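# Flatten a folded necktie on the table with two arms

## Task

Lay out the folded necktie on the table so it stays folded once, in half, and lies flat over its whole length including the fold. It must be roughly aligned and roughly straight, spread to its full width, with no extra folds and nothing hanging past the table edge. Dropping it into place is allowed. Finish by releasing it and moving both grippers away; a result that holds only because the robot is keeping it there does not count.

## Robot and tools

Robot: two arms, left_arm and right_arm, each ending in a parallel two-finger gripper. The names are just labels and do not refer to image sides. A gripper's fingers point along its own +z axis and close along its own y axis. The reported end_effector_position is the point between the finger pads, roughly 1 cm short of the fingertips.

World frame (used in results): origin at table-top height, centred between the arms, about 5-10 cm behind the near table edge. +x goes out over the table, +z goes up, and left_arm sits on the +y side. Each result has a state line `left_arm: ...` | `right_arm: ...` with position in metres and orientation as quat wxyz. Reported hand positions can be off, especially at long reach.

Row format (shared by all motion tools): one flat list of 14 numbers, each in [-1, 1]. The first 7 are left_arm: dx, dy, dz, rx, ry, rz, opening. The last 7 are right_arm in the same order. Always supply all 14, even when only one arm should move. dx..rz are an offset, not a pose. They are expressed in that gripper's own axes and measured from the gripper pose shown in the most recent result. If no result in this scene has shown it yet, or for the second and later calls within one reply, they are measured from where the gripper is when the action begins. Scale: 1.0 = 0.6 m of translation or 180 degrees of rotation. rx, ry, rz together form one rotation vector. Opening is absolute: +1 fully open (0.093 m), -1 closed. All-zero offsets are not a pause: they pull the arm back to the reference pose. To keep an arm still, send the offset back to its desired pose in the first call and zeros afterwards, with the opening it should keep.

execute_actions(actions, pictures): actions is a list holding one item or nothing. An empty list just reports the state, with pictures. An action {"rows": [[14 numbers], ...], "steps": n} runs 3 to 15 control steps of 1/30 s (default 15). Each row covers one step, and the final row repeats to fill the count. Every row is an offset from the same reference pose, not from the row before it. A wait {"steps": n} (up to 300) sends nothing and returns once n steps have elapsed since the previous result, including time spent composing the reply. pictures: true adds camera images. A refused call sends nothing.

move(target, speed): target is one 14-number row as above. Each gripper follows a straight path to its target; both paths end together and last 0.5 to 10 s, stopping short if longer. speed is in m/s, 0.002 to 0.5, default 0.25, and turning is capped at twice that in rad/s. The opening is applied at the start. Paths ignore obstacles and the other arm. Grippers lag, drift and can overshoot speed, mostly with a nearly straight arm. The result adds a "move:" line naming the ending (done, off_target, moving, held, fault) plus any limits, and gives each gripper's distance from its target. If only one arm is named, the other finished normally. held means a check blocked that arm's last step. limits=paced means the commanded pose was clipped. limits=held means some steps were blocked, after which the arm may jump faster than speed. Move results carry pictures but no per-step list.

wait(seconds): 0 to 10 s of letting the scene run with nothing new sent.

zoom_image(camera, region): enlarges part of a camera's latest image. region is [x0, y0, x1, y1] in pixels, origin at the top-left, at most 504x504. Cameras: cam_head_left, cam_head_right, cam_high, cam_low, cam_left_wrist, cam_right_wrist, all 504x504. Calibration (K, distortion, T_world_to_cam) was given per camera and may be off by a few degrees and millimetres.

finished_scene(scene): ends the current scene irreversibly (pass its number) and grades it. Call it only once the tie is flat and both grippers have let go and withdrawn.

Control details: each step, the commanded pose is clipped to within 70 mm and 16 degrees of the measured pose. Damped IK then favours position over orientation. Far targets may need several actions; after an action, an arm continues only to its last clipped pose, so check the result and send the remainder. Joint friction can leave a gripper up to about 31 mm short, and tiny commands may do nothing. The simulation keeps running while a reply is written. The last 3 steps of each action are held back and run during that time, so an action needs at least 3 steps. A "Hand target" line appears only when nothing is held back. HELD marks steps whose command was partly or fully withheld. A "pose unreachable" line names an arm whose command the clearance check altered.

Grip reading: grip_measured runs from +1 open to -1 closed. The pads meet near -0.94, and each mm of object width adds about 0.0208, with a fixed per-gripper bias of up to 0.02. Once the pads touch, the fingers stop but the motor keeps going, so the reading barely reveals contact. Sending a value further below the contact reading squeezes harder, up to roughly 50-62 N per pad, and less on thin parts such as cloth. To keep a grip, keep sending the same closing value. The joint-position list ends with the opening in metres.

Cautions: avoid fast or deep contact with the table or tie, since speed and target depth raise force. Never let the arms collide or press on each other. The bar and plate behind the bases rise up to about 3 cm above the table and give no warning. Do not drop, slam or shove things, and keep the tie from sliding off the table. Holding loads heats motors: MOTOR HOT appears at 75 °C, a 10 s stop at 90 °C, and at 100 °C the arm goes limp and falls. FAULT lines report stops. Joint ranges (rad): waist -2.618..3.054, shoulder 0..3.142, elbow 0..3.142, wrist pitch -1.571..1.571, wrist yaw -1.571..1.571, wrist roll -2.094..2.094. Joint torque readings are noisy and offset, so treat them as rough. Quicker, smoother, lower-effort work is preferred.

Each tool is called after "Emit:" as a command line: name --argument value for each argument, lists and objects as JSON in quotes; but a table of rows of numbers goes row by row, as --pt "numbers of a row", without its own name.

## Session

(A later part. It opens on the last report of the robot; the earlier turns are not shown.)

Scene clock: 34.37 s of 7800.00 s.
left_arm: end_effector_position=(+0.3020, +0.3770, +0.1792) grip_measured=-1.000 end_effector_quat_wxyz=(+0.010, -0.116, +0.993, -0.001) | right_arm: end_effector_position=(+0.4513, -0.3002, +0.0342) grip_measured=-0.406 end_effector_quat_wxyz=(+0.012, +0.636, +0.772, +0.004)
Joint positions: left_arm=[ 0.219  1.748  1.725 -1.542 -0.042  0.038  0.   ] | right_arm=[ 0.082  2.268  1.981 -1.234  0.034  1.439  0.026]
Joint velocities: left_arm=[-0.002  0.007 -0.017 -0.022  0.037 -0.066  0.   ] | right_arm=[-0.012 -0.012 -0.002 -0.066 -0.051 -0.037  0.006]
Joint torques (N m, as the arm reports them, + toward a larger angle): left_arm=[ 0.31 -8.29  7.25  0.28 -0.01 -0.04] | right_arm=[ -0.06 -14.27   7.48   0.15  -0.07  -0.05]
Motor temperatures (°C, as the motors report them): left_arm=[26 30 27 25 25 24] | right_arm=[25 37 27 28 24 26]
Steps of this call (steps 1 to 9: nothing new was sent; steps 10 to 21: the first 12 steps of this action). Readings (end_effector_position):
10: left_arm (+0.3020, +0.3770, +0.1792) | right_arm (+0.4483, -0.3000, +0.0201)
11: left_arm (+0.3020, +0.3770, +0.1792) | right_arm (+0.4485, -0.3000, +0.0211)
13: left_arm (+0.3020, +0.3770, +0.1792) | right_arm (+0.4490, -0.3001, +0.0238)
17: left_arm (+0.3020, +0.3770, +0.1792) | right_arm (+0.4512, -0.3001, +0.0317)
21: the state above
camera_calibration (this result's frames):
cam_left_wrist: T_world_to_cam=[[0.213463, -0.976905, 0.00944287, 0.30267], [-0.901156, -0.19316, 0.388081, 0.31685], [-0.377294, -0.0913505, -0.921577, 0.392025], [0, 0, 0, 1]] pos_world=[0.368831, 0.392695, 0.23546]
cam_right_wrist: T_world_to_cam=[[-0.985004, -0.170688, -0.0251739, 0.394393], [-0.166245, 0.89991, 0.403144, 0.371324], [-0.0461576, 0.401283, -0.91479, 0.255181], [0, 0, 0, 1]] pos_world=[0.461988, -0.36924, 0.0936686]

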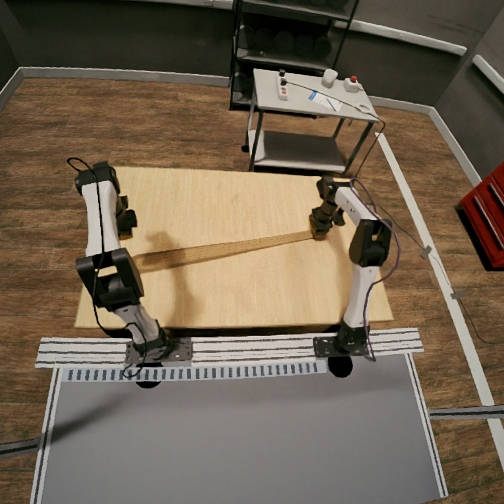

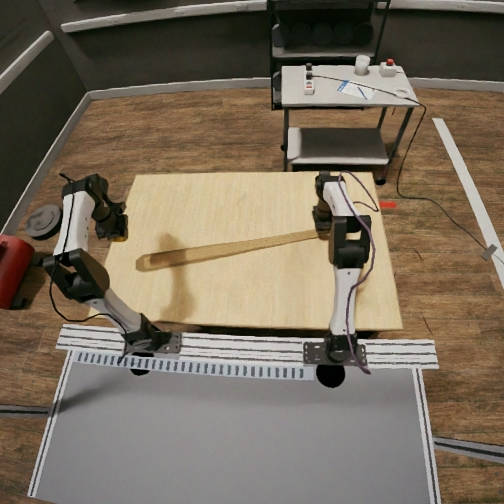

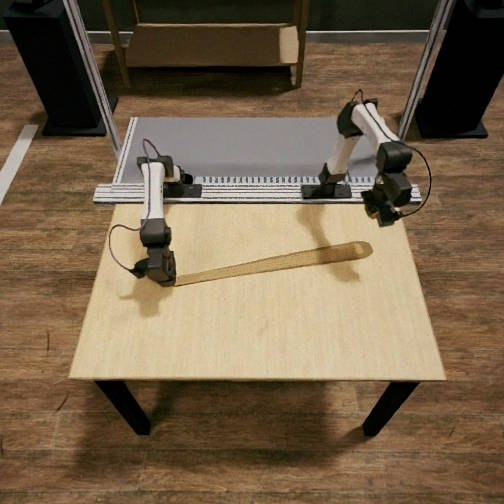

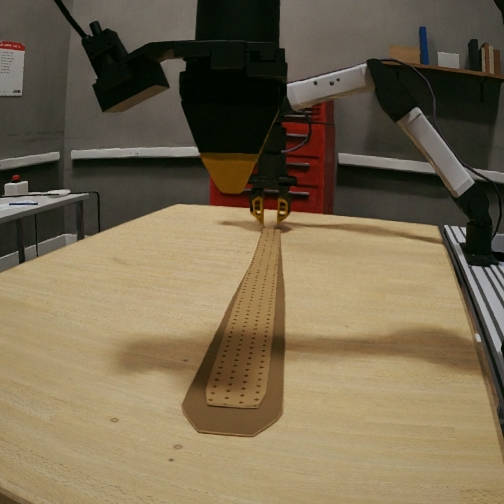

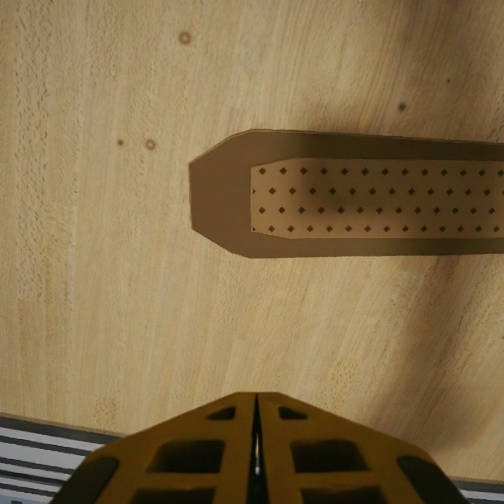

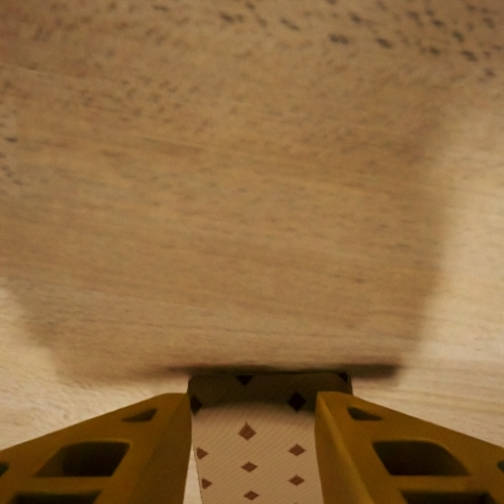

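Emit:
execute_actions --actions '[{"rows": [[0,0,0,0,0,0,-1,0,-0.007,0.0,0.004,0.003,0,-0.40],[0,0,0,0,0,0,-1,0,-0.007,0.005,0.004,0.003,0,-0.40],[0,0,0,0,0,0,-1,0,-0.007,0.010,0.004,0.003,0,-0.40],[0,0,0,0,0,0,-1,0,-0.007,0.014,0.004,0.003,0,-0.40],[0,0,0,0,0,0,-1,0,-0.007,0.018,0.004,0.003,0,-0.40],[0,0,0,0,0,0,-1,0,-0.007,0.021,0.004,0.003,0,-0.40],[0,0,0,0,0,0,-1,0,-0.007,0.024,0.004,0.003,0,-0.40],[0,0,0,0,0,0,-1,0,-0.007,0.027,0.004,0.003,0,-0.40],[0,0,0,0,0,0,-1,0,-0.007,0.030,0.004,0.003,0,-0.40],[0,0,0,0,0,0,-1,0,-0.007,0.033,0.004,0.003,0,-0.40],[0,0,0,0,0,0,-1,0,-0.007,0.037,0.004,0.003,0,-0.40],[0,0,0,0,0,0,-1,0,-0.007,0.042,0.004,0.003,0,-0.40],[0,0,0,0,0,0,-1,0,-0.007,0.047,0.004,0.003,0,-0.40],[0,0,0,0,0,0,-1,0,-0.007,0.053,0.004,0.003,0,-0.40],[0,0,0,0,0,0,-1,0,-0.007,0.058,0.004,0.003,0,-0.40]], "steps": 15}]'

Emit:
wait --seconds 0.3

Scene clock: 35.73 s of 7800.00 s.
left_arm: end_effector_position=(+0.3020, +0.3770, +0.1792) grip_measured=-1.000 end_effector_quat_wxyz=(+0.010, -0.116, +0.993, -0.001) | right_arm: end_effector_position=(+0.4464, -0.3002, +0.0215) grip_measured=-0.403 end_effector_quat_wxyz=(+0.007, +0.636, +0.772, -0.001)
Joint positions: left_arm=[ 0.219  1.748  1.725 -1.542 -0.042  0.038  0.   ] | right_arm=[ 0.082  2.268  1.931 -1.199  0.034  1.439  0.026]
Joint velocities: left_arm=[-0.002 -0.017  0.002  0.022 -0.037  0.066  0.   ] | right_arm=[ 0.007  0.027 -0.125  0.11   0.051 -0.007 -0.001]
Joint torques (N m, as the arm reports them, + toward a larger angle): left_arm=[ 0.3  -8.29  7.26  0.28 -0.01 -0.04] | right_arm=[ -0.4  -13.16   4.74   0.47  -0.1   -0.09]
Motor temperatures (°C, as the motors report them): left_arm=[26 30 27 25 25 24] | right_arm=[25 37 28 28 24 26]
Off your previous action's commanded pose (left_arm): 0.000 m, 0 deg at its last step (step 3 of this call).
Off your previous action's commanded pose (right_arm): 0.004 m, 1 deg at its last step (step 3 of this call).
Steps of this call (steps 1 to 3: the last 3 steps of your previous action; steps 4 to 29: nothing new was sent; steps 30 to 41: the first 12 steps of this action). Readings (end_effector_position):
30: left_arm (+0.3020, +0.3770, +0.1792) | right_arm (+0.4483, -0.3004, +0.0341)
31: left_arm (+0.3020, +0.3770, +0.1792) | right_arm (+0.4483, -0.3004, +0.0341)
33: left_arm (+0.3020, +0.3770, +0.1792) | right_arm (+0.4489, -0.3003, +0.0334)
37: left_arm (+0.3020, +0.3770, +0.1792) | right_arm (+0.4473, -0.3002, +0.0272)
41: the state above

Scene clock: 36.13 s of 7800.00 s.
left_arm: end_effector_position=(+0.3020, +0.3770, +0.1792) grip_measured=-1.000 end_effector_quat_wxyz=(+0.010, -0.116, +0.993, -0.001) | right_arm: end_effector_position=(+0.4463, -0.3001, +0.0197) grip_measured=-0.403 end_effector_quat_wxyz=(+0.008, +0.636, +0.772, +0.000)
Joint positions: left_arm=[ 0.219  1.748  1.725 -1.542 -0.042  0.038  0.   ] | right_arm=[ 0.082  2.265  1.919 -1.187  0.034  1.439  0.026]
Joint velocities: left_arm=[-0.007 -0.002 -0.007  0.022 -0.037  0.037  0.   ] | right_arm=[ 0.007 -0.002  0.007  0.037 -0.022 -0.007  0.   ]
Joint torques (N m, as the arm reports them, + toward a larger angle): left_arm=[ 0.29 -8.28  7.24  0.28 -0.01 -0.04] | right_arm=[ -0.4  -12.09   3.19   0.82  -0.09  -0.1 ]
Motor temperatures (°C, as the motors report them): left_arm=[26 30 27 25 25 24] | right_arm=[25 37 28 28 24 26]
Hand target (left_arm): +0.302, +0.377, +0.179; +0.010, -0.116, +0.993, -0.001
Hand target (right_arm): +0.447, -0.301, -0.000; +0.004, +0.636, +0.772, +0.002
Off the commanded pose (left_arm): 0.000 m, 0 deg.
Off the commanded pose (right_arm): 0.021 m, 0 deg.
Kept back: nothing.
Steps of this call (steps 1 to 3: the last 3 steps of your previous action; steps 4 to 12: nothing new was sent). Readings (end_effector_position):
1: left_arm (+0.3020, +0.3770, +0.1792) | right_arm (+0.4463, -0.3001, +0.0206)
2: left_arm (+0.3020, +0.3770, +0.1792) | right_arm (+0.4464, -0.3001, +0.0202)
4: left_arm (+0.3020, +0.3770, +0.1792) | right_arm (+0.4463, -0.3001, +0.0198)
8: left_arm (+0.3020, +0.3770, +0.1792) | right_arm (+0.4463, -0.3001, +0.0197)
12: the state above
camera_calibration (this result's frames):
cam_left_wrist: T_world_to_cam=[[0.213463, -0.976905, 0.00944287, 0.30267], [-0.901156, -0.19316, 0.388081, 0.31685], [-0.377294, -0.0913505, -0.921577, 0.392025], [0, 0, 0, 1]] pos_world=[0.368831, 0.392695, 0.23546]
cam_right_wrist: T_world_to_cam=[[-0.985183, -0.170981, -0.0134261, 0.388863], [-0.161735, 0.900154, 0.40443, 0.374314], [-0.0570642, 0.400609, -0.91447, 0.246377], [0, 0, 0, 1]] pos_world=[0.4577, -0.369153, 0.0791419]

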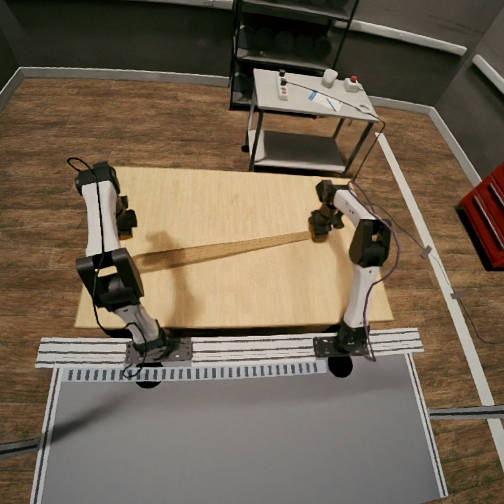

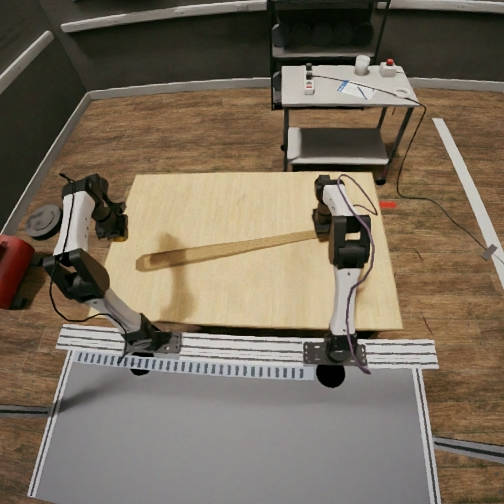

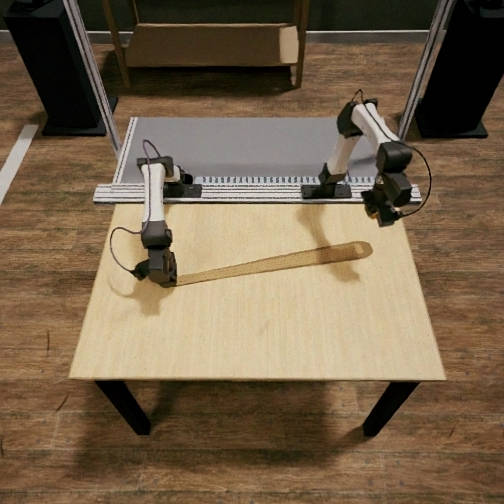

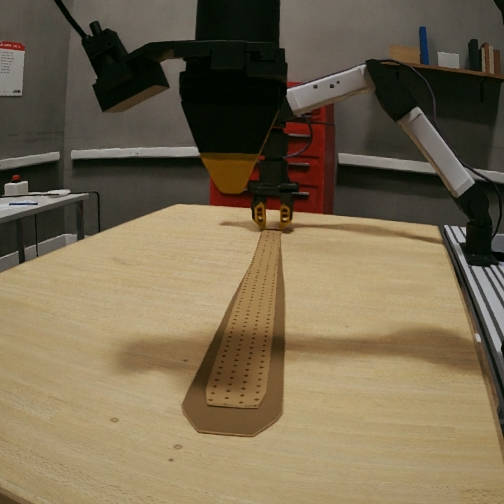

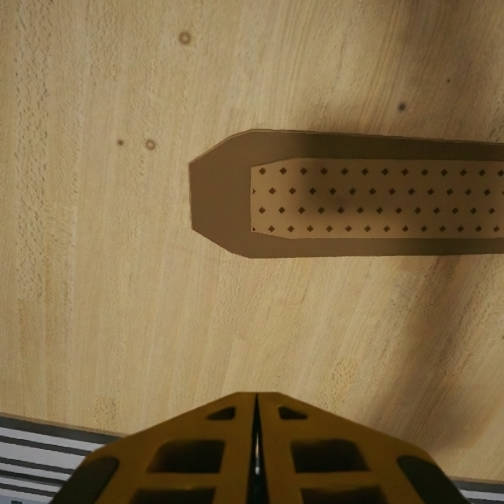

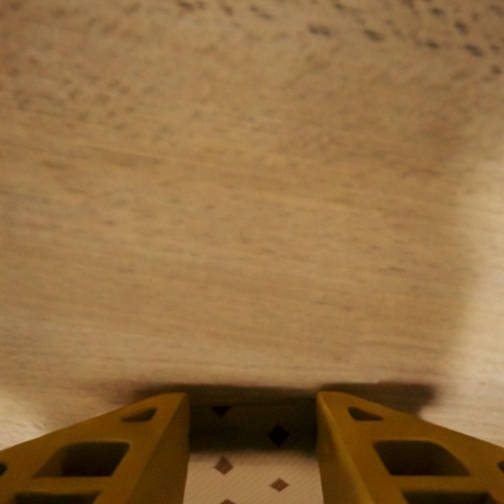

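Emit:
execute_actions --actions '[{"rows": [[0,0,0,0,0,0,-1,0,0,0.015,0.002,0.002,0,-0.40],[0,0,0,0,0,0,-1,0,0,0.0,0.002,0.002,0,-0.40],[0,0,0,0,0,0,-1,0,0,-0.010,0.002,0.002,0,-0.40],[0,0,0,0,0,0,-1,0,0,-0.018,0.002,0.002,0,-0.40],[0,0,0,0,0,0,-1,0,0,-0.024,0.002,0.002,0,-0.40],[0,0,0,0,0,0,-1,0,0,-0.028,0.002,0.002,0,-0.40],[0,0,0,0,0,0,-1,0,0,-0.030,0.002,0.002,0,-0.40],[0,0,0,0,0,0,-1,0,0,-0.030,0.002,0.002,0,-0.40],[0,0,0,0,0,0,-1,0,0,-0.030,0.002,0.002,0,-0.6],[0,0,0,0,0,0,-1,0,0,-0.030,0.002,0.002,0,-0.8],[0,0,0,0,0,0,-1,0,0,-0.025,0.002,0.002,0,-0.9],[0,0,0,0,0,0,-1,0,0,-0.02,0.002,0.002,0,-0.9],[0,0,0,0,0,0,-1,0,0,-0.015,0.002,0.002,0,-0.9]], "steps": 13}]'

Emit:
execute_actions --actions '[{"rows": [[0,0,0,0,0,0,-1,0,0,0.012,0.002,0.002,0,-0.9],[0,0,0,0,0,0,-1,0,0,0.016,0.002,0.002,0,-0.9],[0,0,0,0,0,0,-1,0,0,0.020,0.002,0.002,0,-0.9],[0,0,0,0,0,0,-1,0,0,0.023,0.002,0.002,0,-0.9],[0,0,0,0,0,0,-1,0,0,0.026,0.002,0.002,0,-0.9],[0,0,0,0,0,0,-1,0,0,0.029,0.002,0.002,0,-0.9],[0,0,0,0,0,0,-1,0,0,0.033,0.002,0.002,0,-0.9],[0,0,0,0,0,0,-1,0,0,0.037,0.002,0.002,0,-0.9],[0,0,0,0,0,0,-1,0,0,0.042,0.002,0.002,0,-0.9],[0,0,0,0,0,0,-1,0,0,0.047,0.002,0.002,0,-0.9],[0,0,0,0,0,0,-1,0,0,0.052,0.002,0.002,0,-0.9],[0,0,0,0,0,0,-1,0,0,0.056,0.002,0.002,0,-0.9]], "steps": 15}]'

Emit:
execute_actions --actions '[{"steps": 6}]'

Scene clock: 36.83 s of 7800.00 s.
left_arm: end_effector_position=(+0.3020, +0.3770, +0.1792) grip_measured=-1.000 end_effector_quat_wxyz=(+0.010, -0.116, +0.993, -0.001) | right_arm: end_effector_position=(+0.4495, -0.3002, +0.0323) grip_measured=-0.696 end_effector_quat_wxyz=(+0.011, +0.636, +0.772, +0.003)
Joint positions: left_arm=[ 0.219  1.748  1.725 -1.542 -0.042  0.038  0.   ] | right_arm=[ 0.082  2.263  1.966 -1.227  0.034  1.439  0.012]
Joint velocities: left_arm=[-0.022 -0.002 -0.002 -0.007  0.007  0.051  0.   ] | right_arm=[-0.007 -0.017  0.071 -0.022 -0.066  0.007 -0.21 ]
Joint torques (N m, as the arm reports them, + toward a larger angle): left_arm=[ 0.3  -8.3   7.25  0.28 -0.01 -0.04] | right_arm=[ -0.03 -14.43   7.31   0.09  -0.07  -0.06]
Motor temperatures (°C, as the motors report them): left_arm=[26 30 27 25 25 24] | right_arm=[25 37 28 28 24 26]
Steps of this call (steps 1 to 11: nothing new was sent; steps 12 to 21: the first 10 steps of this action). Readings (end_effector_position):
12: left_arm (+0.3020, +0.3770, +0.1792) | right_arm (+0.4463, -0.3001, +0.0202)
13: left_arm (+0.3020, +0.3770, +0.1792) | right_arm (+0.4461, -0.3002, +0.0208)
15: left_arm (+0.3020, +0.3770, +0.1792) | right_arm (+0.4465, -0.3002, +0.0230)
19: left_arm (+0.3020, +0.3770, +0.1792) | right_arm (+0.4485, -0.3002, +0.0302)
21: the state above

Scene clock: 37.33 s of 7800.00 s.
left_arm: end_effector_position=(+0.3020, +0.3770, +0.1792) grip_measured=-1.000 end_effector_quat_wxyz=(+0.010, -0.116, +0.993, -0.001) | right_arm: end_effector_position=(+0.4509, -0.2999, +0.0205) grip_measured=-0.897 end_effector_quat_wxyz=(+0.013, +0.636, +0.772, +0.005)
Joint positions: left_arm=[ 0.219  1.748  1.725 -1.542 -0.042  0.038  0.   ] | right_arm=[ 0.082  2.269  1.929 -1.178  0.034  1.439  0.002]
Joint velocities: left_arm=[ 0.002 -0.017 -0.002  0.007 -0.022 -0.081  0.   ] | right_arm=[-0.002 -0.022 -0.022  0.095 -0.037  0.007 -0.002]
Joint torques (N m, as the arm reports them, + toward a larger angle): left_arm=[ 0.31 -8.29  7.25  0.28 -0.02 -0.04] | right_arm=[ -0.24 -12.11   3.06   0.65  -0.08  -0.1 ]
Motor temperatures (°C, as the motors report them): left_arm=[26 30 27 25 25 24] | right_arm=[25 37 28 28 24 26]
Off your previous action's commanded pose (left_arm): 0.000 m, 0 deg at its last step (step 3 of this call).
Off your previous action's commanded pose (right_arm): 0.005 m, 1 deg at its last step (step 3 of this call).
Steps of this call (steps 1 to 3: the last 3 steps of your previous action; steps 4 to 15: the first 12 steps of this action, its rows measured from where the robot was after step 3). Readings (end_effector_position):
3: left_arm (+0.3020, +0.3770, +0.1792) | right_arm (+0.4494, -0.3002, +0.0324)
4: left_arm (+0.3020, +0.3770, +0.1792) | right_arm (+0.4494, -0.3002, +0.0324)
5: left_arm (+0.3020, +0.3770, +0.1792) | right_arm (+0.4497, -0.3002, +0.0324)
7: left_arm (+0.3020, +0.3770, +0.1792) | right_arm (+0.4509, -0.3001, +0.0318)
11: left_arm (+0.3020, +0.3770, +0.1792) | right_arm (+0.4506, -0.3000, +0.0259)
15: the state above

Scene clock: 37.53 s of 7800.00 s.
left_arm: end_effector_position=(+0.3020, +0.3770, +0.1792) grip_measured=-1.000 end_effector_quat_wxyz=(+0.010, -0.116, +0.993, -0.001) | right_arm: end_effector_position=(+0.4507, -0.2999, +0.0197) grip_measured=-0.897 end_effector_quat_wxyz=(+0.013, +0.636, +0.772, +0.005)
Joint positions: left_arm=[ 0.219  1.748  1.725 -1.542 -0.042  0.038  0.   ] | right_arm=[ 0.082  2.269  1.926 -1.176  0.034  1.439  0.002]
Joint velocities: left_arm=[ 0.007 -0.017  0.012  0.022  0.051 -0.095  0.   ] | right_arm=[ 0.002 -0.002  0.012 -0.007  0.037  0.037 -0.   ]
Joint torques (N m, as the arm reports them, + toward a larger angle): left_arm=[ 0.31 -8.29  7.26  0.28 -0.01 -0.04] | right_arm=[ -0.25 -12.09   3.22   0.76  -0.09  -0.08]
Motor temperatures (°C, as the motors report them): left_arm=[26 30 27 25 25 24] | right_arm=[25 37 28 28 24 26]
Hand target (left_arm): +0.302, +0.377, +0.179; +0.010, -0.116, +0.993, -0.001
Hand target (right_arm): +0.449, -0.300, -0.001; +0.006, +0.636, +0.772, +0.002
Off the commanded pose (left_arm): 0.000 m, 0 deg.
Off the commanded pose (right_arm): 0.021 m, 1 deg.
Kept back: nothing.
Steps of this call (steps 1 to 3: the last 3 steps of your previous action; steps 4 to 6: nothing new was sent). Readings (end_effector_position):
1: left_arm (+0.3020, +0.3770, +0.1792) | right_arm (+0.4506, -0.2999, +0.0198)
2: left_arm (+0.3020, +0.3770, +0.1792) | right_arm (+0.4507, -0.2999, +0.0197)
4: left_arm (+0.3020, +0.3770, +0.1792) | right_arm (+0.4507, -0.2999, +0.0197)
6: the state above

Emit:
execute_actions --actions '[{"rows": [[0,0,0,0,0,0,-1,0,0,0.015,0,0,0,-0.9],[0,0,0,0,0,0,-1,0,0,0.0,0,0,0,-0.9],[0,0,0,0,0,0,-1,0,0,-0.010,0,0,0,-0.9],[0,0,0,0,0,0,-1,0,0,-0.02,0,0,0,-0.9],[0,0,0,0,0,0,-1,0,0,-0.028,0,0,0,-0.9],[0,0,0,0,0,0,-1,0,0,-0.035,0,0,0,-0.9],[0,0,0,0,0,0,-1,0,0,-0.04,0,0,0,-0.9]], "steps": 9}]'

Emit:
move --target '[0, 0, 0, 0, 0, 0, -1, 0.07, 0.0, -0.04, 0, 0, -0.5, 0.6]' --speed 0.5

Scene clock: 37.87 s of 7800.00 s.
left_arm: end_effector_position=(+0.3020, +0.3770, +0.1792) grip_measured=-1.000 end_effector_quat_wxyz=(+0.010, -0.116, +0.993, -0.001) | right_arm: end_effector_position=(+0.4512, -0.3000, +0.0257) grip_measured=-0.897 end_effector_quat_wxyz=(+0.014, +0.636, +0.772, +0.006)
Joint positions: left_arm=[ 0.219  1.748  1.725 -1.542 -0.042  0.038  0.   ] | right_arm=[ 0.082  2.266  1.944 -1.195  0.034  1.439  0.002]
Joint velocities: left_arm=[ 0.012 -0.002 -0.012 -0.066 -0.007  0.095  0.   ] | right_arm=[-0.002 -0.007  0.242 -0.3   -0.051 -0.066  0.001]
Joint torques (N m, as the arm reports them, + toward a larger angle): left_arm=[ 0.31 -8.3   7.28  0.28 -0.01 -0.04] | right_arm=[  0.18 -15.46   7.95   0.23  -0.02  -0.04]
Motor temperatures (°C, as the motors report them): left_arm=[26 30 27 25 25 24] | right_arm=[25 37 28 28 24 26]
Steps of this call (steps 1 to 4: nothing new was sent; steps 5 to 10: the first 6 steps of this action). Readings (end_effector_position):
5: left_arm (+0.3020, +0.3770, +0.1792) | right_arm (+0.4509, -0.2999, +0.0204)
6: left_arm (+0.3020, +0.3770, +0.1792) | right_arm (+0.4508, -0.2999, +0.0210)
8: left_arm (+0.3020, +0.3770, +0.1792) | right_arm (+0.4508, -0.2999, +0.0223)
10: the state above

Scene clock: 40.67 s of 7800.00 s.
left_arm: end_effector_position=(+0.3020, +0.3770, +0.1792) grip_measured=-1.000 end_effector_quat_wxyz=(+0.010, -0.116, +0.993, -0.001) | right_arm: end_effector_position=(+0.4419, -0.2637, +0.0478) grip_measured=+0.597 end_effector_quat_wxyz=(+0.004, -0.085, +0.996, -0.004)
Joint positions: left_arm=[ 0.219  1.748  1.725 -1.542 -0.042  0.038  0.   ] | right_arm=[ 0.166  2.256  2.012 -1.295  0.034 -0.026  0.074]
Joint velocities: left_arm=[-0.022 -0.012  0.012 -0.007  0.037 -0.11   0.   ] | right_arm=[ 0.007  0.007 -0.007  0.022 -0.007 -0.022 -0.   ]
Joint torques (N m, as the arm reports them, + toward a larger angle): left_arm=[ 0.31 -8.29  7.23  0.29 -0.01 -0.04] | right_arm=[  1.15 -15.39   7.79   0.21  -0.04  -0.12]
Motor temperatures (°C, as the motors report them): left_arm=[26 30 27 25 25 24] | right_arm=[25 39 28 28 24 26]
Hand target (left_arm): +0.302, +0.377, +0.179; +0.010, -0.116, +0.993, -0.001
Hand target (right_arm): +0.442, -0.259, +0.058; +0.011, -0.096, +0.995, -0.005
Off your previous action's commanded pose (left_arm): 0.000 m, 0 deg at its last step (step 3 of this call).
Off your previous action's commanded pose (right_arm): 0.012 m, 0 deg at its last step (step 3 of this call).
Off the commanded pose (left_arm): 0.000 m, 0 deg.
Off the commanded pose (right_arm): 0.011 m, 1 deg.
Kept back: nothing.
move: off_target (right_arm)
camera_calibration (this result's frames):
cam_left_wrist: T_world_to_cam=[[0.213463, -0.976905, 0.00944287, 0.30267], [-0.901156, -0.19316, 0.388081, 0.31685], [-0.377294, -0.0913505, -0.921577, 0.392025], [0, 0, 0, 1]] pos_world=[0.368831, 0.392695, 0.23546]
cam_right_wrist: T_world_to_cam=[[0.149277, -0.988779, 0.00568967, -0.326737], [-0.903302, -0.134028, 0.407531, 0.384339], [-0.402195, -0.0659745, -0.913174, 0.286609], [0, 0, 0, 1]] pos_world=[0.511222, -0.25265, 0.106953]

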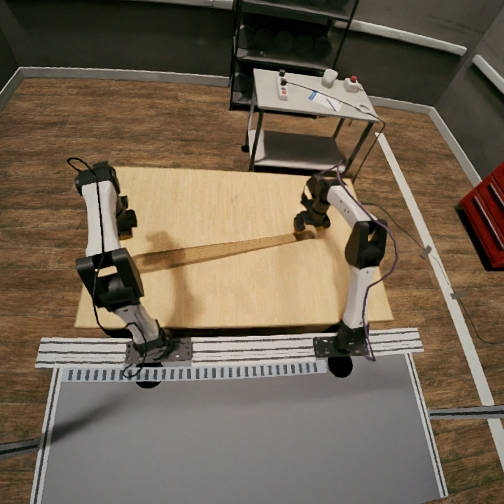

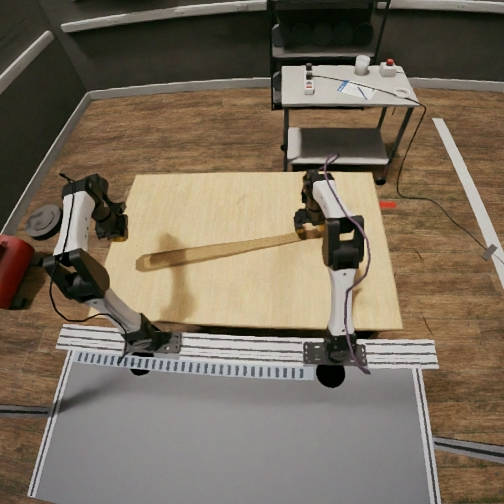

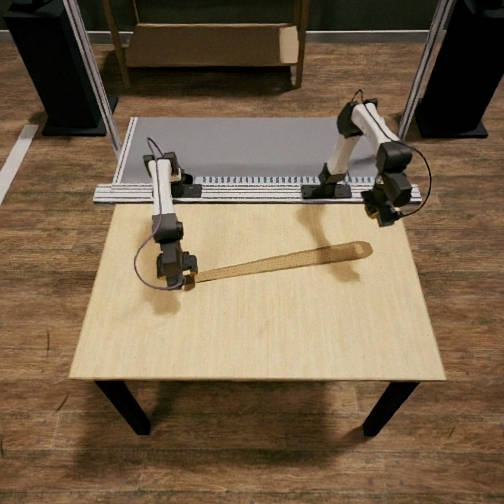

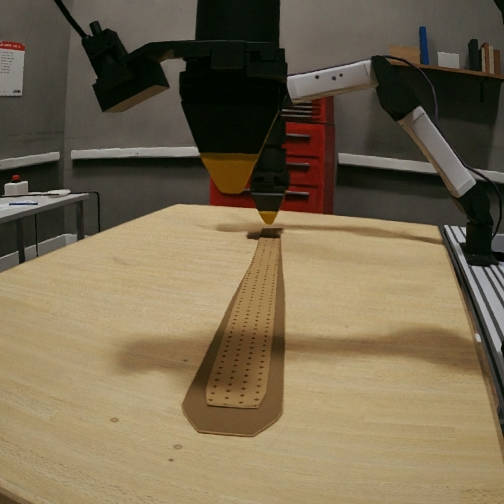

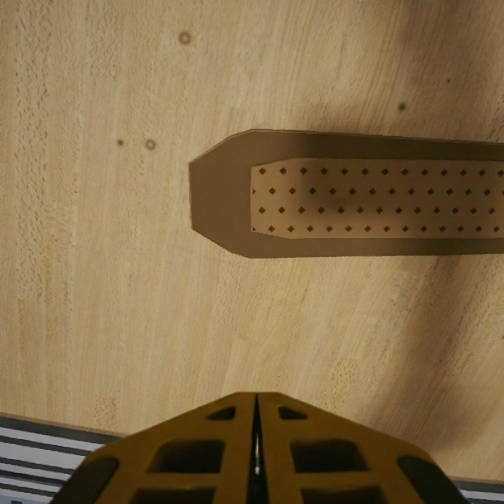

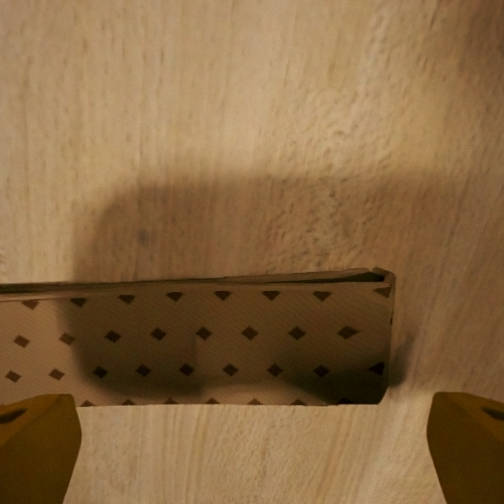

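Emit:
zoom_image --camera "cam_right_wrist" --region '[240, 240, 430, 420]'

Region (240, 240, 430, 420) of cam_right_wrist's 504x504 image, scaled by 2.653, with more detail than that image has; it fills the top 477 rows of this view, and the rest is white.

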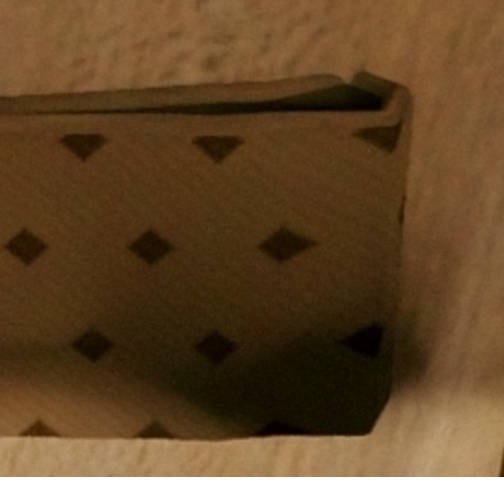

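Emit:
move --target '[0, 0, 0, 0, 0, 0, -1, 0.001, -0.063, 0.025, 0, 0, -0.008, -1]' --speed 0.08

Scene clock: 42.40 s of 7800.00 s.
left_arm: end_effector_position=(+0.3020, +0.3770, +0.1792) grip_measured=-1.000 end_effector_quat_wxyz=(+0.010, -0.116, +0.993, -0.001) | right_arm: end_effector_position=(+0.4490, -0.3012, +0.0418) grip_measured=-1.000 end_effector_quat_wxyz=(+0.011, -0.093, +0.996, -0.005)
Joint positions: left_arm=[ 0.219  1.748  1.725 -1.542 -0.042  0.038  0.   ] | right_arm=[ 0.081  2.256  1.992 -1.259  0.034 -0.128  0.   ]
Joint velocities: left_arm=[-0.012 -0.002 -0.012  0.037  0.007 -0.095  0.   ] | right_arm=[ 0.007  0.002 -0.002  0.022  0.007 -0.037  0.   ]
Joint torques (N m, as the arm reports them, + toward a larger angle): left_arm=[ 0.3  -8.28  7.25  0.28 -0.01 -0.05] | right_arm=[  0.01 -13.32   5.03   0.51  -0.1   -0.11]
Motor temperatures (°C, as the motors report them): left_arm=[26 30 27 25 25 24] | right_arm=[25 39 28 28 24 26]
Hand target (left_arm): +0.302, +0.377, +0.179; +0.010, -0.116, +0.993, -0.001
Hand target (right_arm): +0.447, -0.301, +0.033; +0.004, -0.098, +0.995, -0.004
Off the commanded pose (left_arm): 0.000 m, 0 deg.
Off the commanded pose (right_arm): 0.009 m, 1 deg.
Kept back: nothing.
move: done
camera_calibration (this result's frames):
cam_left_wrist: T_world_to_cam=[[0.213463, -0.976905, 0.00944287, 0.30267], [-0.901156, -0.19316, 0.388081, 0.31685], [-0.377294, -0.0913505, -0.921577, 0.392025], [0, 0, 0, 1]] pos_world=[0.368831, 0.392695, 0.23546]
cam_right_wrist: T_world_to_cam=[[0.165016, -0.98624, 0.0100346, -0.371338], [-0.906365, -0.147623, 0.395866, 0.385883], [-0.388937, -0.074419, -0.918254, 0.273228], [0, 0, 0, 1]] pos_world=[0.517296, -0.28893, 0.101861]

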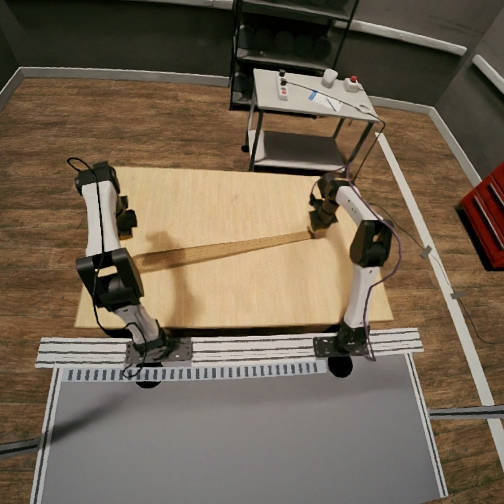

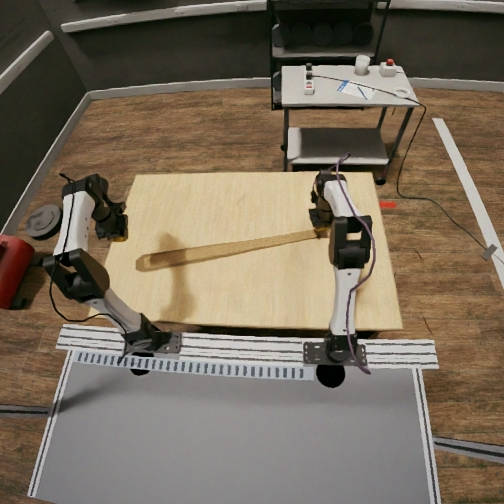

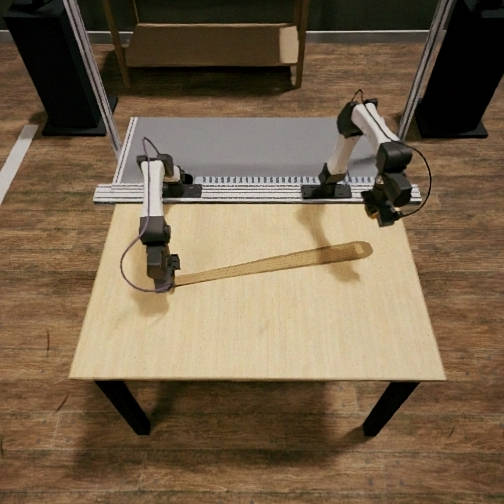

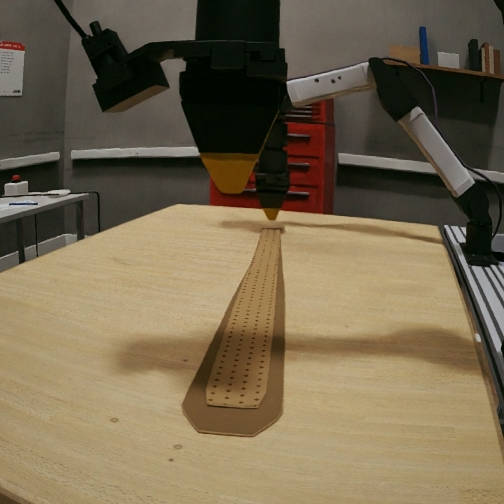

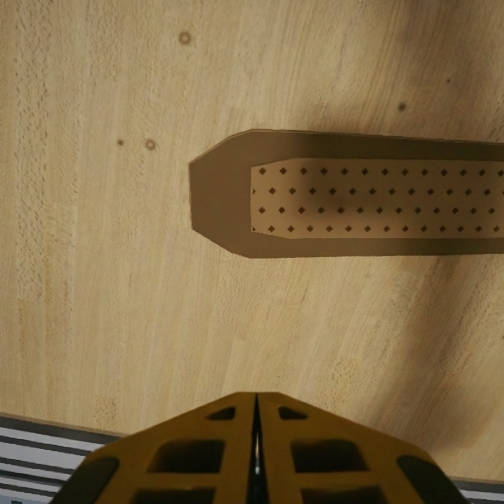

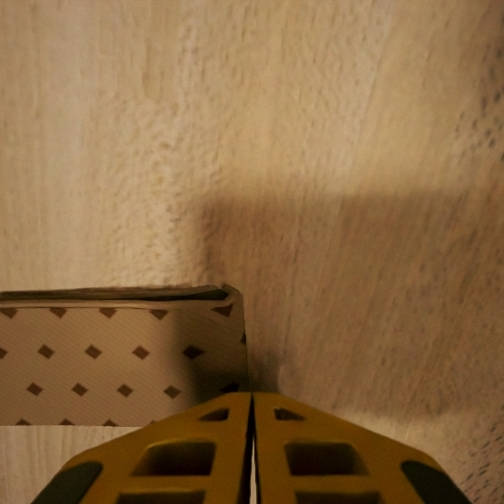

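Emit:
execute_actions --actions '[{"rows": [[0,0,0,0,0,0,-1,0.003,0.008,0.015,0,0.003,0,-1],[0,0,0,0,0,0,-1,0.003,0.013,0.015,0,0.003,0,-1],[0,0,0,0,0,0,-1,0.003,0.017,0.017,0,0.003,0,-1],[0,0,0,0,0,0,-1,0.003,0.020,0.019,0,0.003,0,-1],[0,0,0,0,0,0,-1,0.003,0.022,0.021,0,0.003,0,-1],[0,0,0,0,0,0,-1,0.003,0.023,0.024,0,0.003,0,-1],[0,0,0,0,0,0,-1,0.003,0.023,0.027,0,0.003,0,-1],[0,0,0,0,0,0,-1,0.003,0.023,0.030,0,0.003,0,-1]], "steps": 15}]' --pictures true

Scene clock: 43.00 s of 7800.00 s.
left_arm: end_effector_position=(+0.3020, +0.3770, +0.1792) grip_measured=-1.000 end_effector_quat_wxyz=(+0.010, -0.116, +0.993, -0.001) | right_arm: end_effector_position=(+0.4445, -0.2924, +0.0299) grip_measured=-1.000 end_effector_quat_wxyz=(+0.005, -0.093, +0.996, -0.005)
Joint positions: left_arm=[ 0.219  1.748  1.725 -1.542 -0.042  0.038  0.   ] | right_arm=[ 0.1    2.256  1.944 -1.224  0.034 -0.107  0.   ]
Joint velocities: left_arm=[ 0.007  0.002 -0.017  0.037 -0.051 -0.022  0.   ] | right_arm=[-0.017  0.002 -0.012 -0.022  0.081 -0.007  0.   ]
Joint torques (N m, as the arm reports them, + toward a larger angle): left_arm=[ 0.31 -8.29  7.25  0.28 -0.01 -0.04] | right_arm=[  0.98 -13.78   5.12   0.49  -0.06   0.01]
Motor temperatures (°C, as the motors report them): left_arm=[26 30 27 25 25 24] | right_arm=[25 39 28 28 24 26]
Steps of this call (steps 1 to 6: nothing new was sent; steps 7 to 18: the first 12 steps of this action). Readings (end_effector_position):
7: left_arm (+0.3020, +0.3770, +0.1792) | right_arm (+0.4491, -0.3012, +0.0412)
8: left_arm (+0.3020, +0.3770, +0.1792) | right_arm (+0.4490, -0.3011, +0.0405)
10: left_arm (+0.3020, +0.3770, +0.1792) | right_arm (+0.4477, -0.3003, +0.0379)
14: left_arm (+0.3020, +0.3770, +0.1792) | right_arm (+0.4448, -0.2951, +0.0323)
18: the state above
camera_calibration (this result's frames):
cam_left_wrist: T_world_to_cam=[[0.213463, -0.976905, 0.00944287, 0.30267], [-0.901156, -0.19316, 0.388081, 0.31685], [-0.377294, -0.0913505, -0.921577, 0.392025], [0, 0, 0, 1]] pos_world=[0.368831, 0.392695, 0.23546]
cam_right_wrist: T_world_to_cam=[[0.164675, -0.986315, 0.00803971, -0.361672], [-0.901486, -0.147194, 0.407009, 0.385377], [-0.400256, -0.0742717, -0.913389, 0.26618], [0, 0, 0, 1]] pos_world=[0.513511, -0.280227, 0.0891816]

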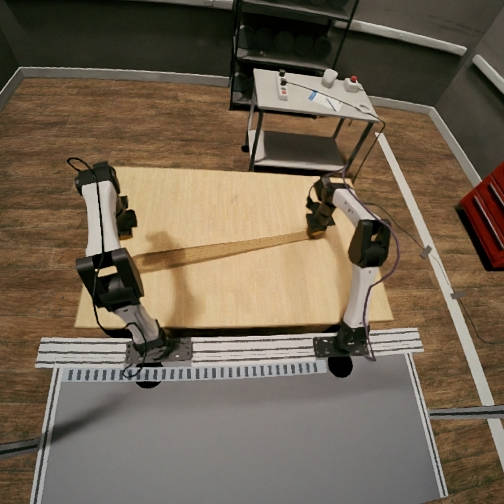

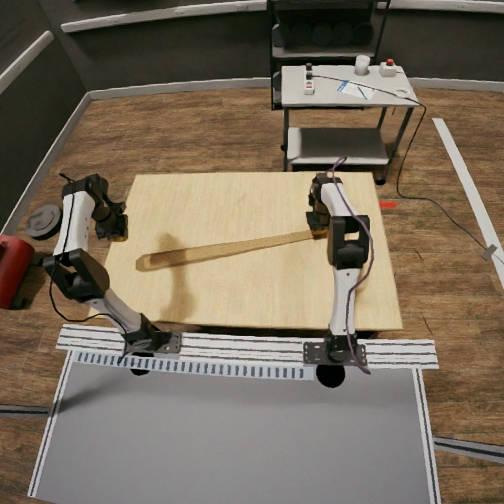

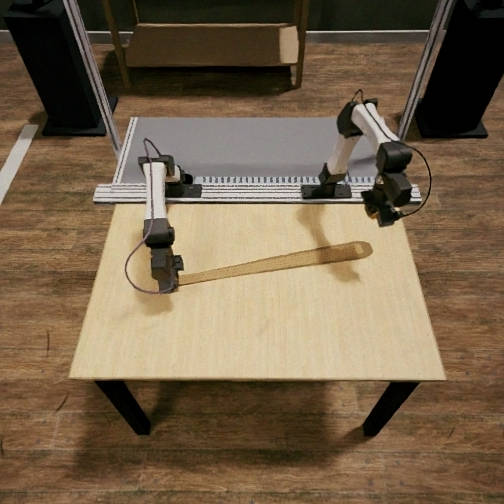

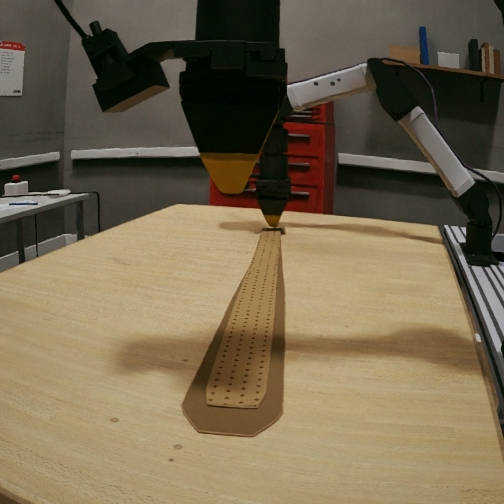

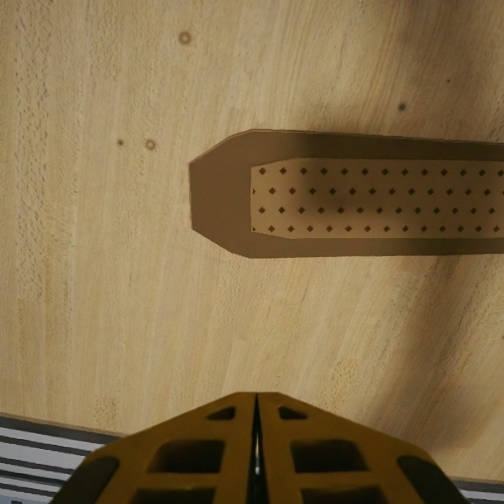

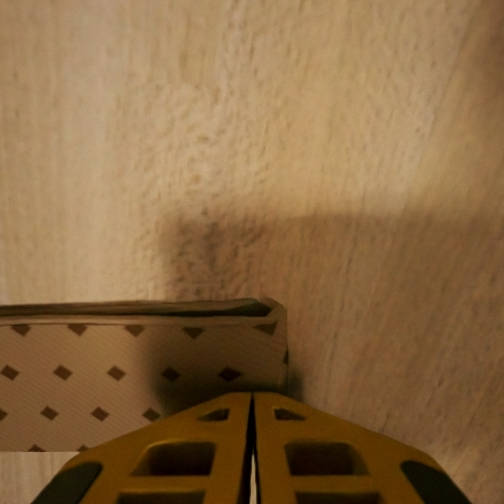

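Emit:
execute_actions --actions '[{"rows": [[0,0,0,0,0,0,-1,-0.003,0.002,0.010,0,0,0,-0.81],[0,0,0,0,0,0,-1,-0.003,0.002,0.012,0,0,0,-0.81],[0,0,0,0,0,0,-1,-0.003,0.002,0.015,0,0,0,-0.81],[0,0,0,0,0,0,-1,-0.003,0.002,0.018,0,0,0,-0.81],[0,0,0,0,0,0,-1,-0.003,0.002,0.021,0,0,0,-0.81],[0,0,0,0,0,0,-1,-0.003,0.002,0.024,0,0,0,-0.81],[0,0,0,0,0,0,-1,-0.003,0.002,0.027,0,0,0,-0.81],[0,0,0,0,0,0,-1,-0.003,0.002,0.031,0,0,0,-0.81],[0,0,0,0,0,0,-1,-0.003,0.002,0.035,0,0,0,-0.81],[0,0,0,0,0,0,-1,-0.003,0.002,0.040,0,0,0,-0.81],[0,0,0,0,0,0,-1,-0.003,0.002,0.045,0,0,0,-0.81],[0,0,0,0,0,0,-1,-0.003,0.002,0.050,0,0,0,-0.81],[0,0,0,0,0,0,-1,-0.003,0.002,0.055,0,0,0,-0.81],[0,0,0,0,0,0,-1,-0.003,0.002,0.060,0,0,0,-0.81]], "steps": 15}]'

Emit:
wait --seconds 1.5

Scene clock: 43.63 s of 7800.00 s.
left_arm: end_effector_position=(+0.3020, +0.3770, +0.1792) grip_measured=-1.000 end_effector_quat_wxyz=(+0.010, -0.116, +0.993, -0.001) | right_arm: end_effector_position=(+0.4476, -0.2920, +0.0217) grip_measured=-0.813 end_effector_quat_wxyz=(+0.012, -0.092, +0.996, -0.005)
Joint positions: left_arm=[ 0.219  1.748  1.725 -1.542 -0.042  0.038  0.   ] | right_arm=[ 0.1    2.259  1.915 -1.178  0.034 -0.105  0.006]
Joint velocities: left_arm=[ 0.002 -0.017  0.012 -0.007  0.022 -0.095  0.   ] | right_arm=[-0.007  0.012 -0.012  0.022  0.037  0.007 -0.001]
Joint torques (N m, as the arm reports them, + toward a larger angle): left_arm=[ 0.31 -8.28  7.24  0.28 -0.01 -0.04] | right_arm=[  0.3  -12.15   3.05   0.73  -0.08  -0.05]
Motor temperatures (°C, as the motors report them): left_arm=[26 30 27 25 25 24] | right_arm=[25 39 28 28 24 26]
Off your previous action's commanded pose (left_arm): 0.000 m, 0 deg at its last step (step 3 of this call).
Off your previous action's commanded pose (right_arm): 0.008 m, 0 deg at its last step (step 3 of this call).
Steps of this call (steps 1 to 3: the last 3 steps of your previous action; steps 4 to 7: nothing new was sent; steps 8 to 19: the first 12 steps of this action). Readings (end_effector_position):
8: left_arm (+0.3020, +0.3770, +0.1792) | right_arm (+0.4467, -0.2923, +0.0300)
9: left_arm (+0.3020, +0.3770, +0.1792) | right_arm (+0.4467, -0.2923, +0.0300)
11: left_arm (+0.3020, +0.3770, +0.1792) | right_arm (+0.4471, -0.2922, +0.0300)
15: left_arm (+0.3020, +0.3770, +0.1792) | right_arm (+0.4478, -0.2921, +0.0266)
19: the state above

Scene clock: 45.23 s of 7800.00 s.
left_arm: end_effector_position=(+0.3020, +0.3770, +0.1792) grip_measured=-1.000 end_effector_quat_wxyz=(+0.010, -0.116, +0.993, -0.001) | right_arm: end_effector_position=(+0.4475, -0.2920, +0.0205) grip_measured=-0.813 end_effector_quat_wxyz=(+0.014, -0.091, +0.996, -0.005)
Joint positions: left_arm=[ 0.219  1.748  1.725 -1.542 -0.042  0.038  0.   ] | right_arm=[ 0.1    2.254  1.902 -1.165  0.034 -0.105  0.006]
Joint velocities: left_arm=[ 0.002  0.017  0.002 -0.095  0.022  0.007  0.   ] | right_arm=[-0.007  0.002 -0.007  0.022 -0.051 -0.007 -0.001]
Joint torques (N m, as the arm reports them, + toward a larger angle): left_arm=[ 0.3  -8.28  7.25  0.28 -0.01 -0.04] | right_arm=[  0.2  -11.2    2.79   0.9   -0.07  -0.06]
Motor temperatures (°C, as the motors report them): left_arm=[26 30 27 25 25 24] | right_arm=[25 39 28 28 24 26]
Hand target (left_arm): +0.302, +0.377, +0.179; +0.010, -0.116, +0.993, -0.001
Hand target (right_arm): +0.445, -0.291, -0.005; +0.003, -0.093, +0.996, -0.005
Off the commanded pose (left_arm): 0.000 m, 0 deg.
Off the commanded pose (right_arm): 0.027 m, 1 deg.
Kept back: nothing.
Steps of this call (steps 1 to 3: the last 3 steps of your previous action; steps 4 to 48: nothing new was sent). Readings (end_effector_position):
1: left_arm (+0.3020, +0.3770, +0.1792) | right_arm (+0.4474, -0.2920, +0.0208)
2: left_arm (+0.3020, +0.3770, +0.1792) | right_arm (+0.4475, -0.2920, +0.0205)
4: left_arm (+0.3020, +0.3770, +0.1792) | right_arm (+0.4475, -0.2920, +0.0205)
8: left_arm (+0.3020, +0.3770, +0.1792) | right_arm (+0.4475, -0.2920, +0.0206)
48: the state above
camera_calibration (this result's frames):
cam_left_wrist: T_world_to_cam=[[0.213463, -0.976905, 0.00944287, 0.30267], [-0.901156, -0.19316, 0.388081, 0.31685], [-0.377294, -0.0913505, -0.921577, 0.392025], [0, 0, 0, 1]] pos_world=[0.368831, 0.392695, 0.23546]
cam_right_wrist: T_world_to_cam=[[0.161777, -0.98678, 0.00964938, -0.360505], [-0.909617, -0.145321, 0.389203, 0.396604], [-0.382655, -0.0717413, -0.921102, 0.251828], [0, 0, 0, 1]] pos_world=[0.515443, -0.280038, 0.0810789]

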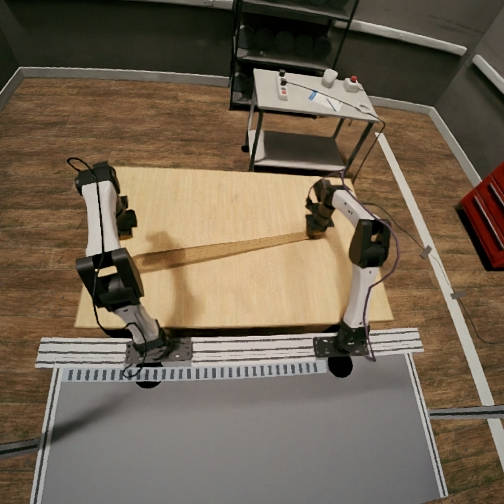

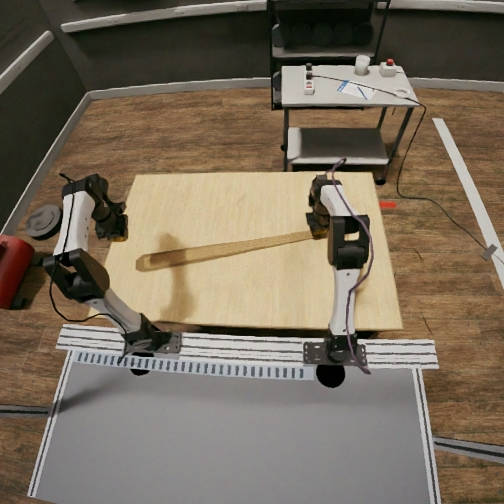

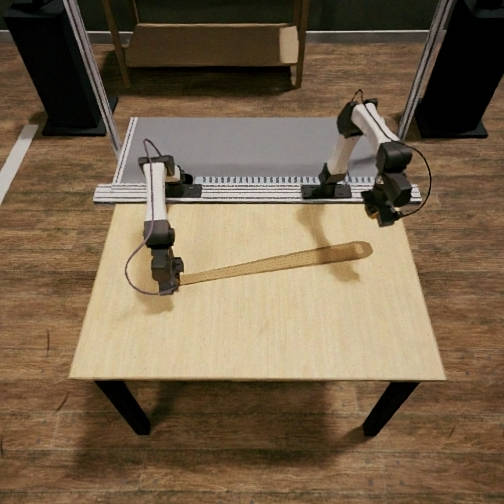

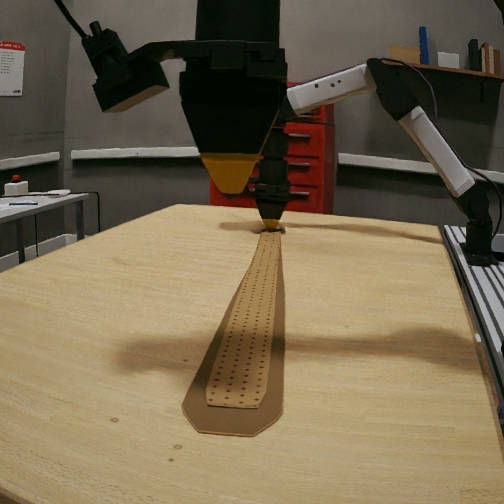

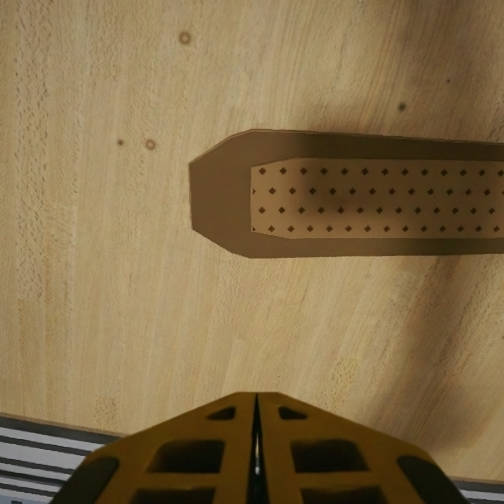

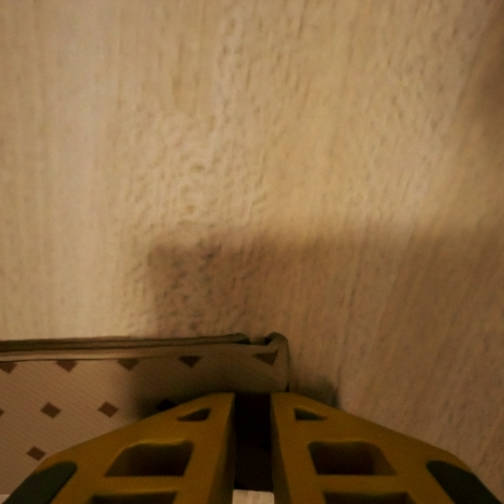

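Emit:
zoom_image --camera "cam_right_wrist" --region '[150, 300, 330, 420]'

Region (150, 300, 330, 420) of cam_right_wrist's 504x504 image, scaled by 2.800, with more detail than that image has.

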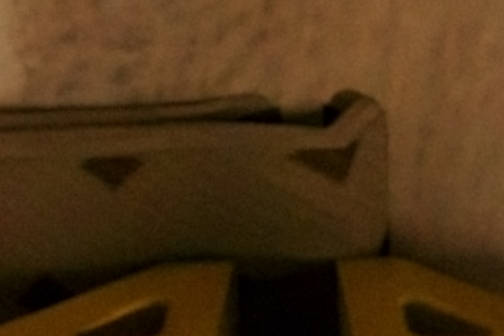

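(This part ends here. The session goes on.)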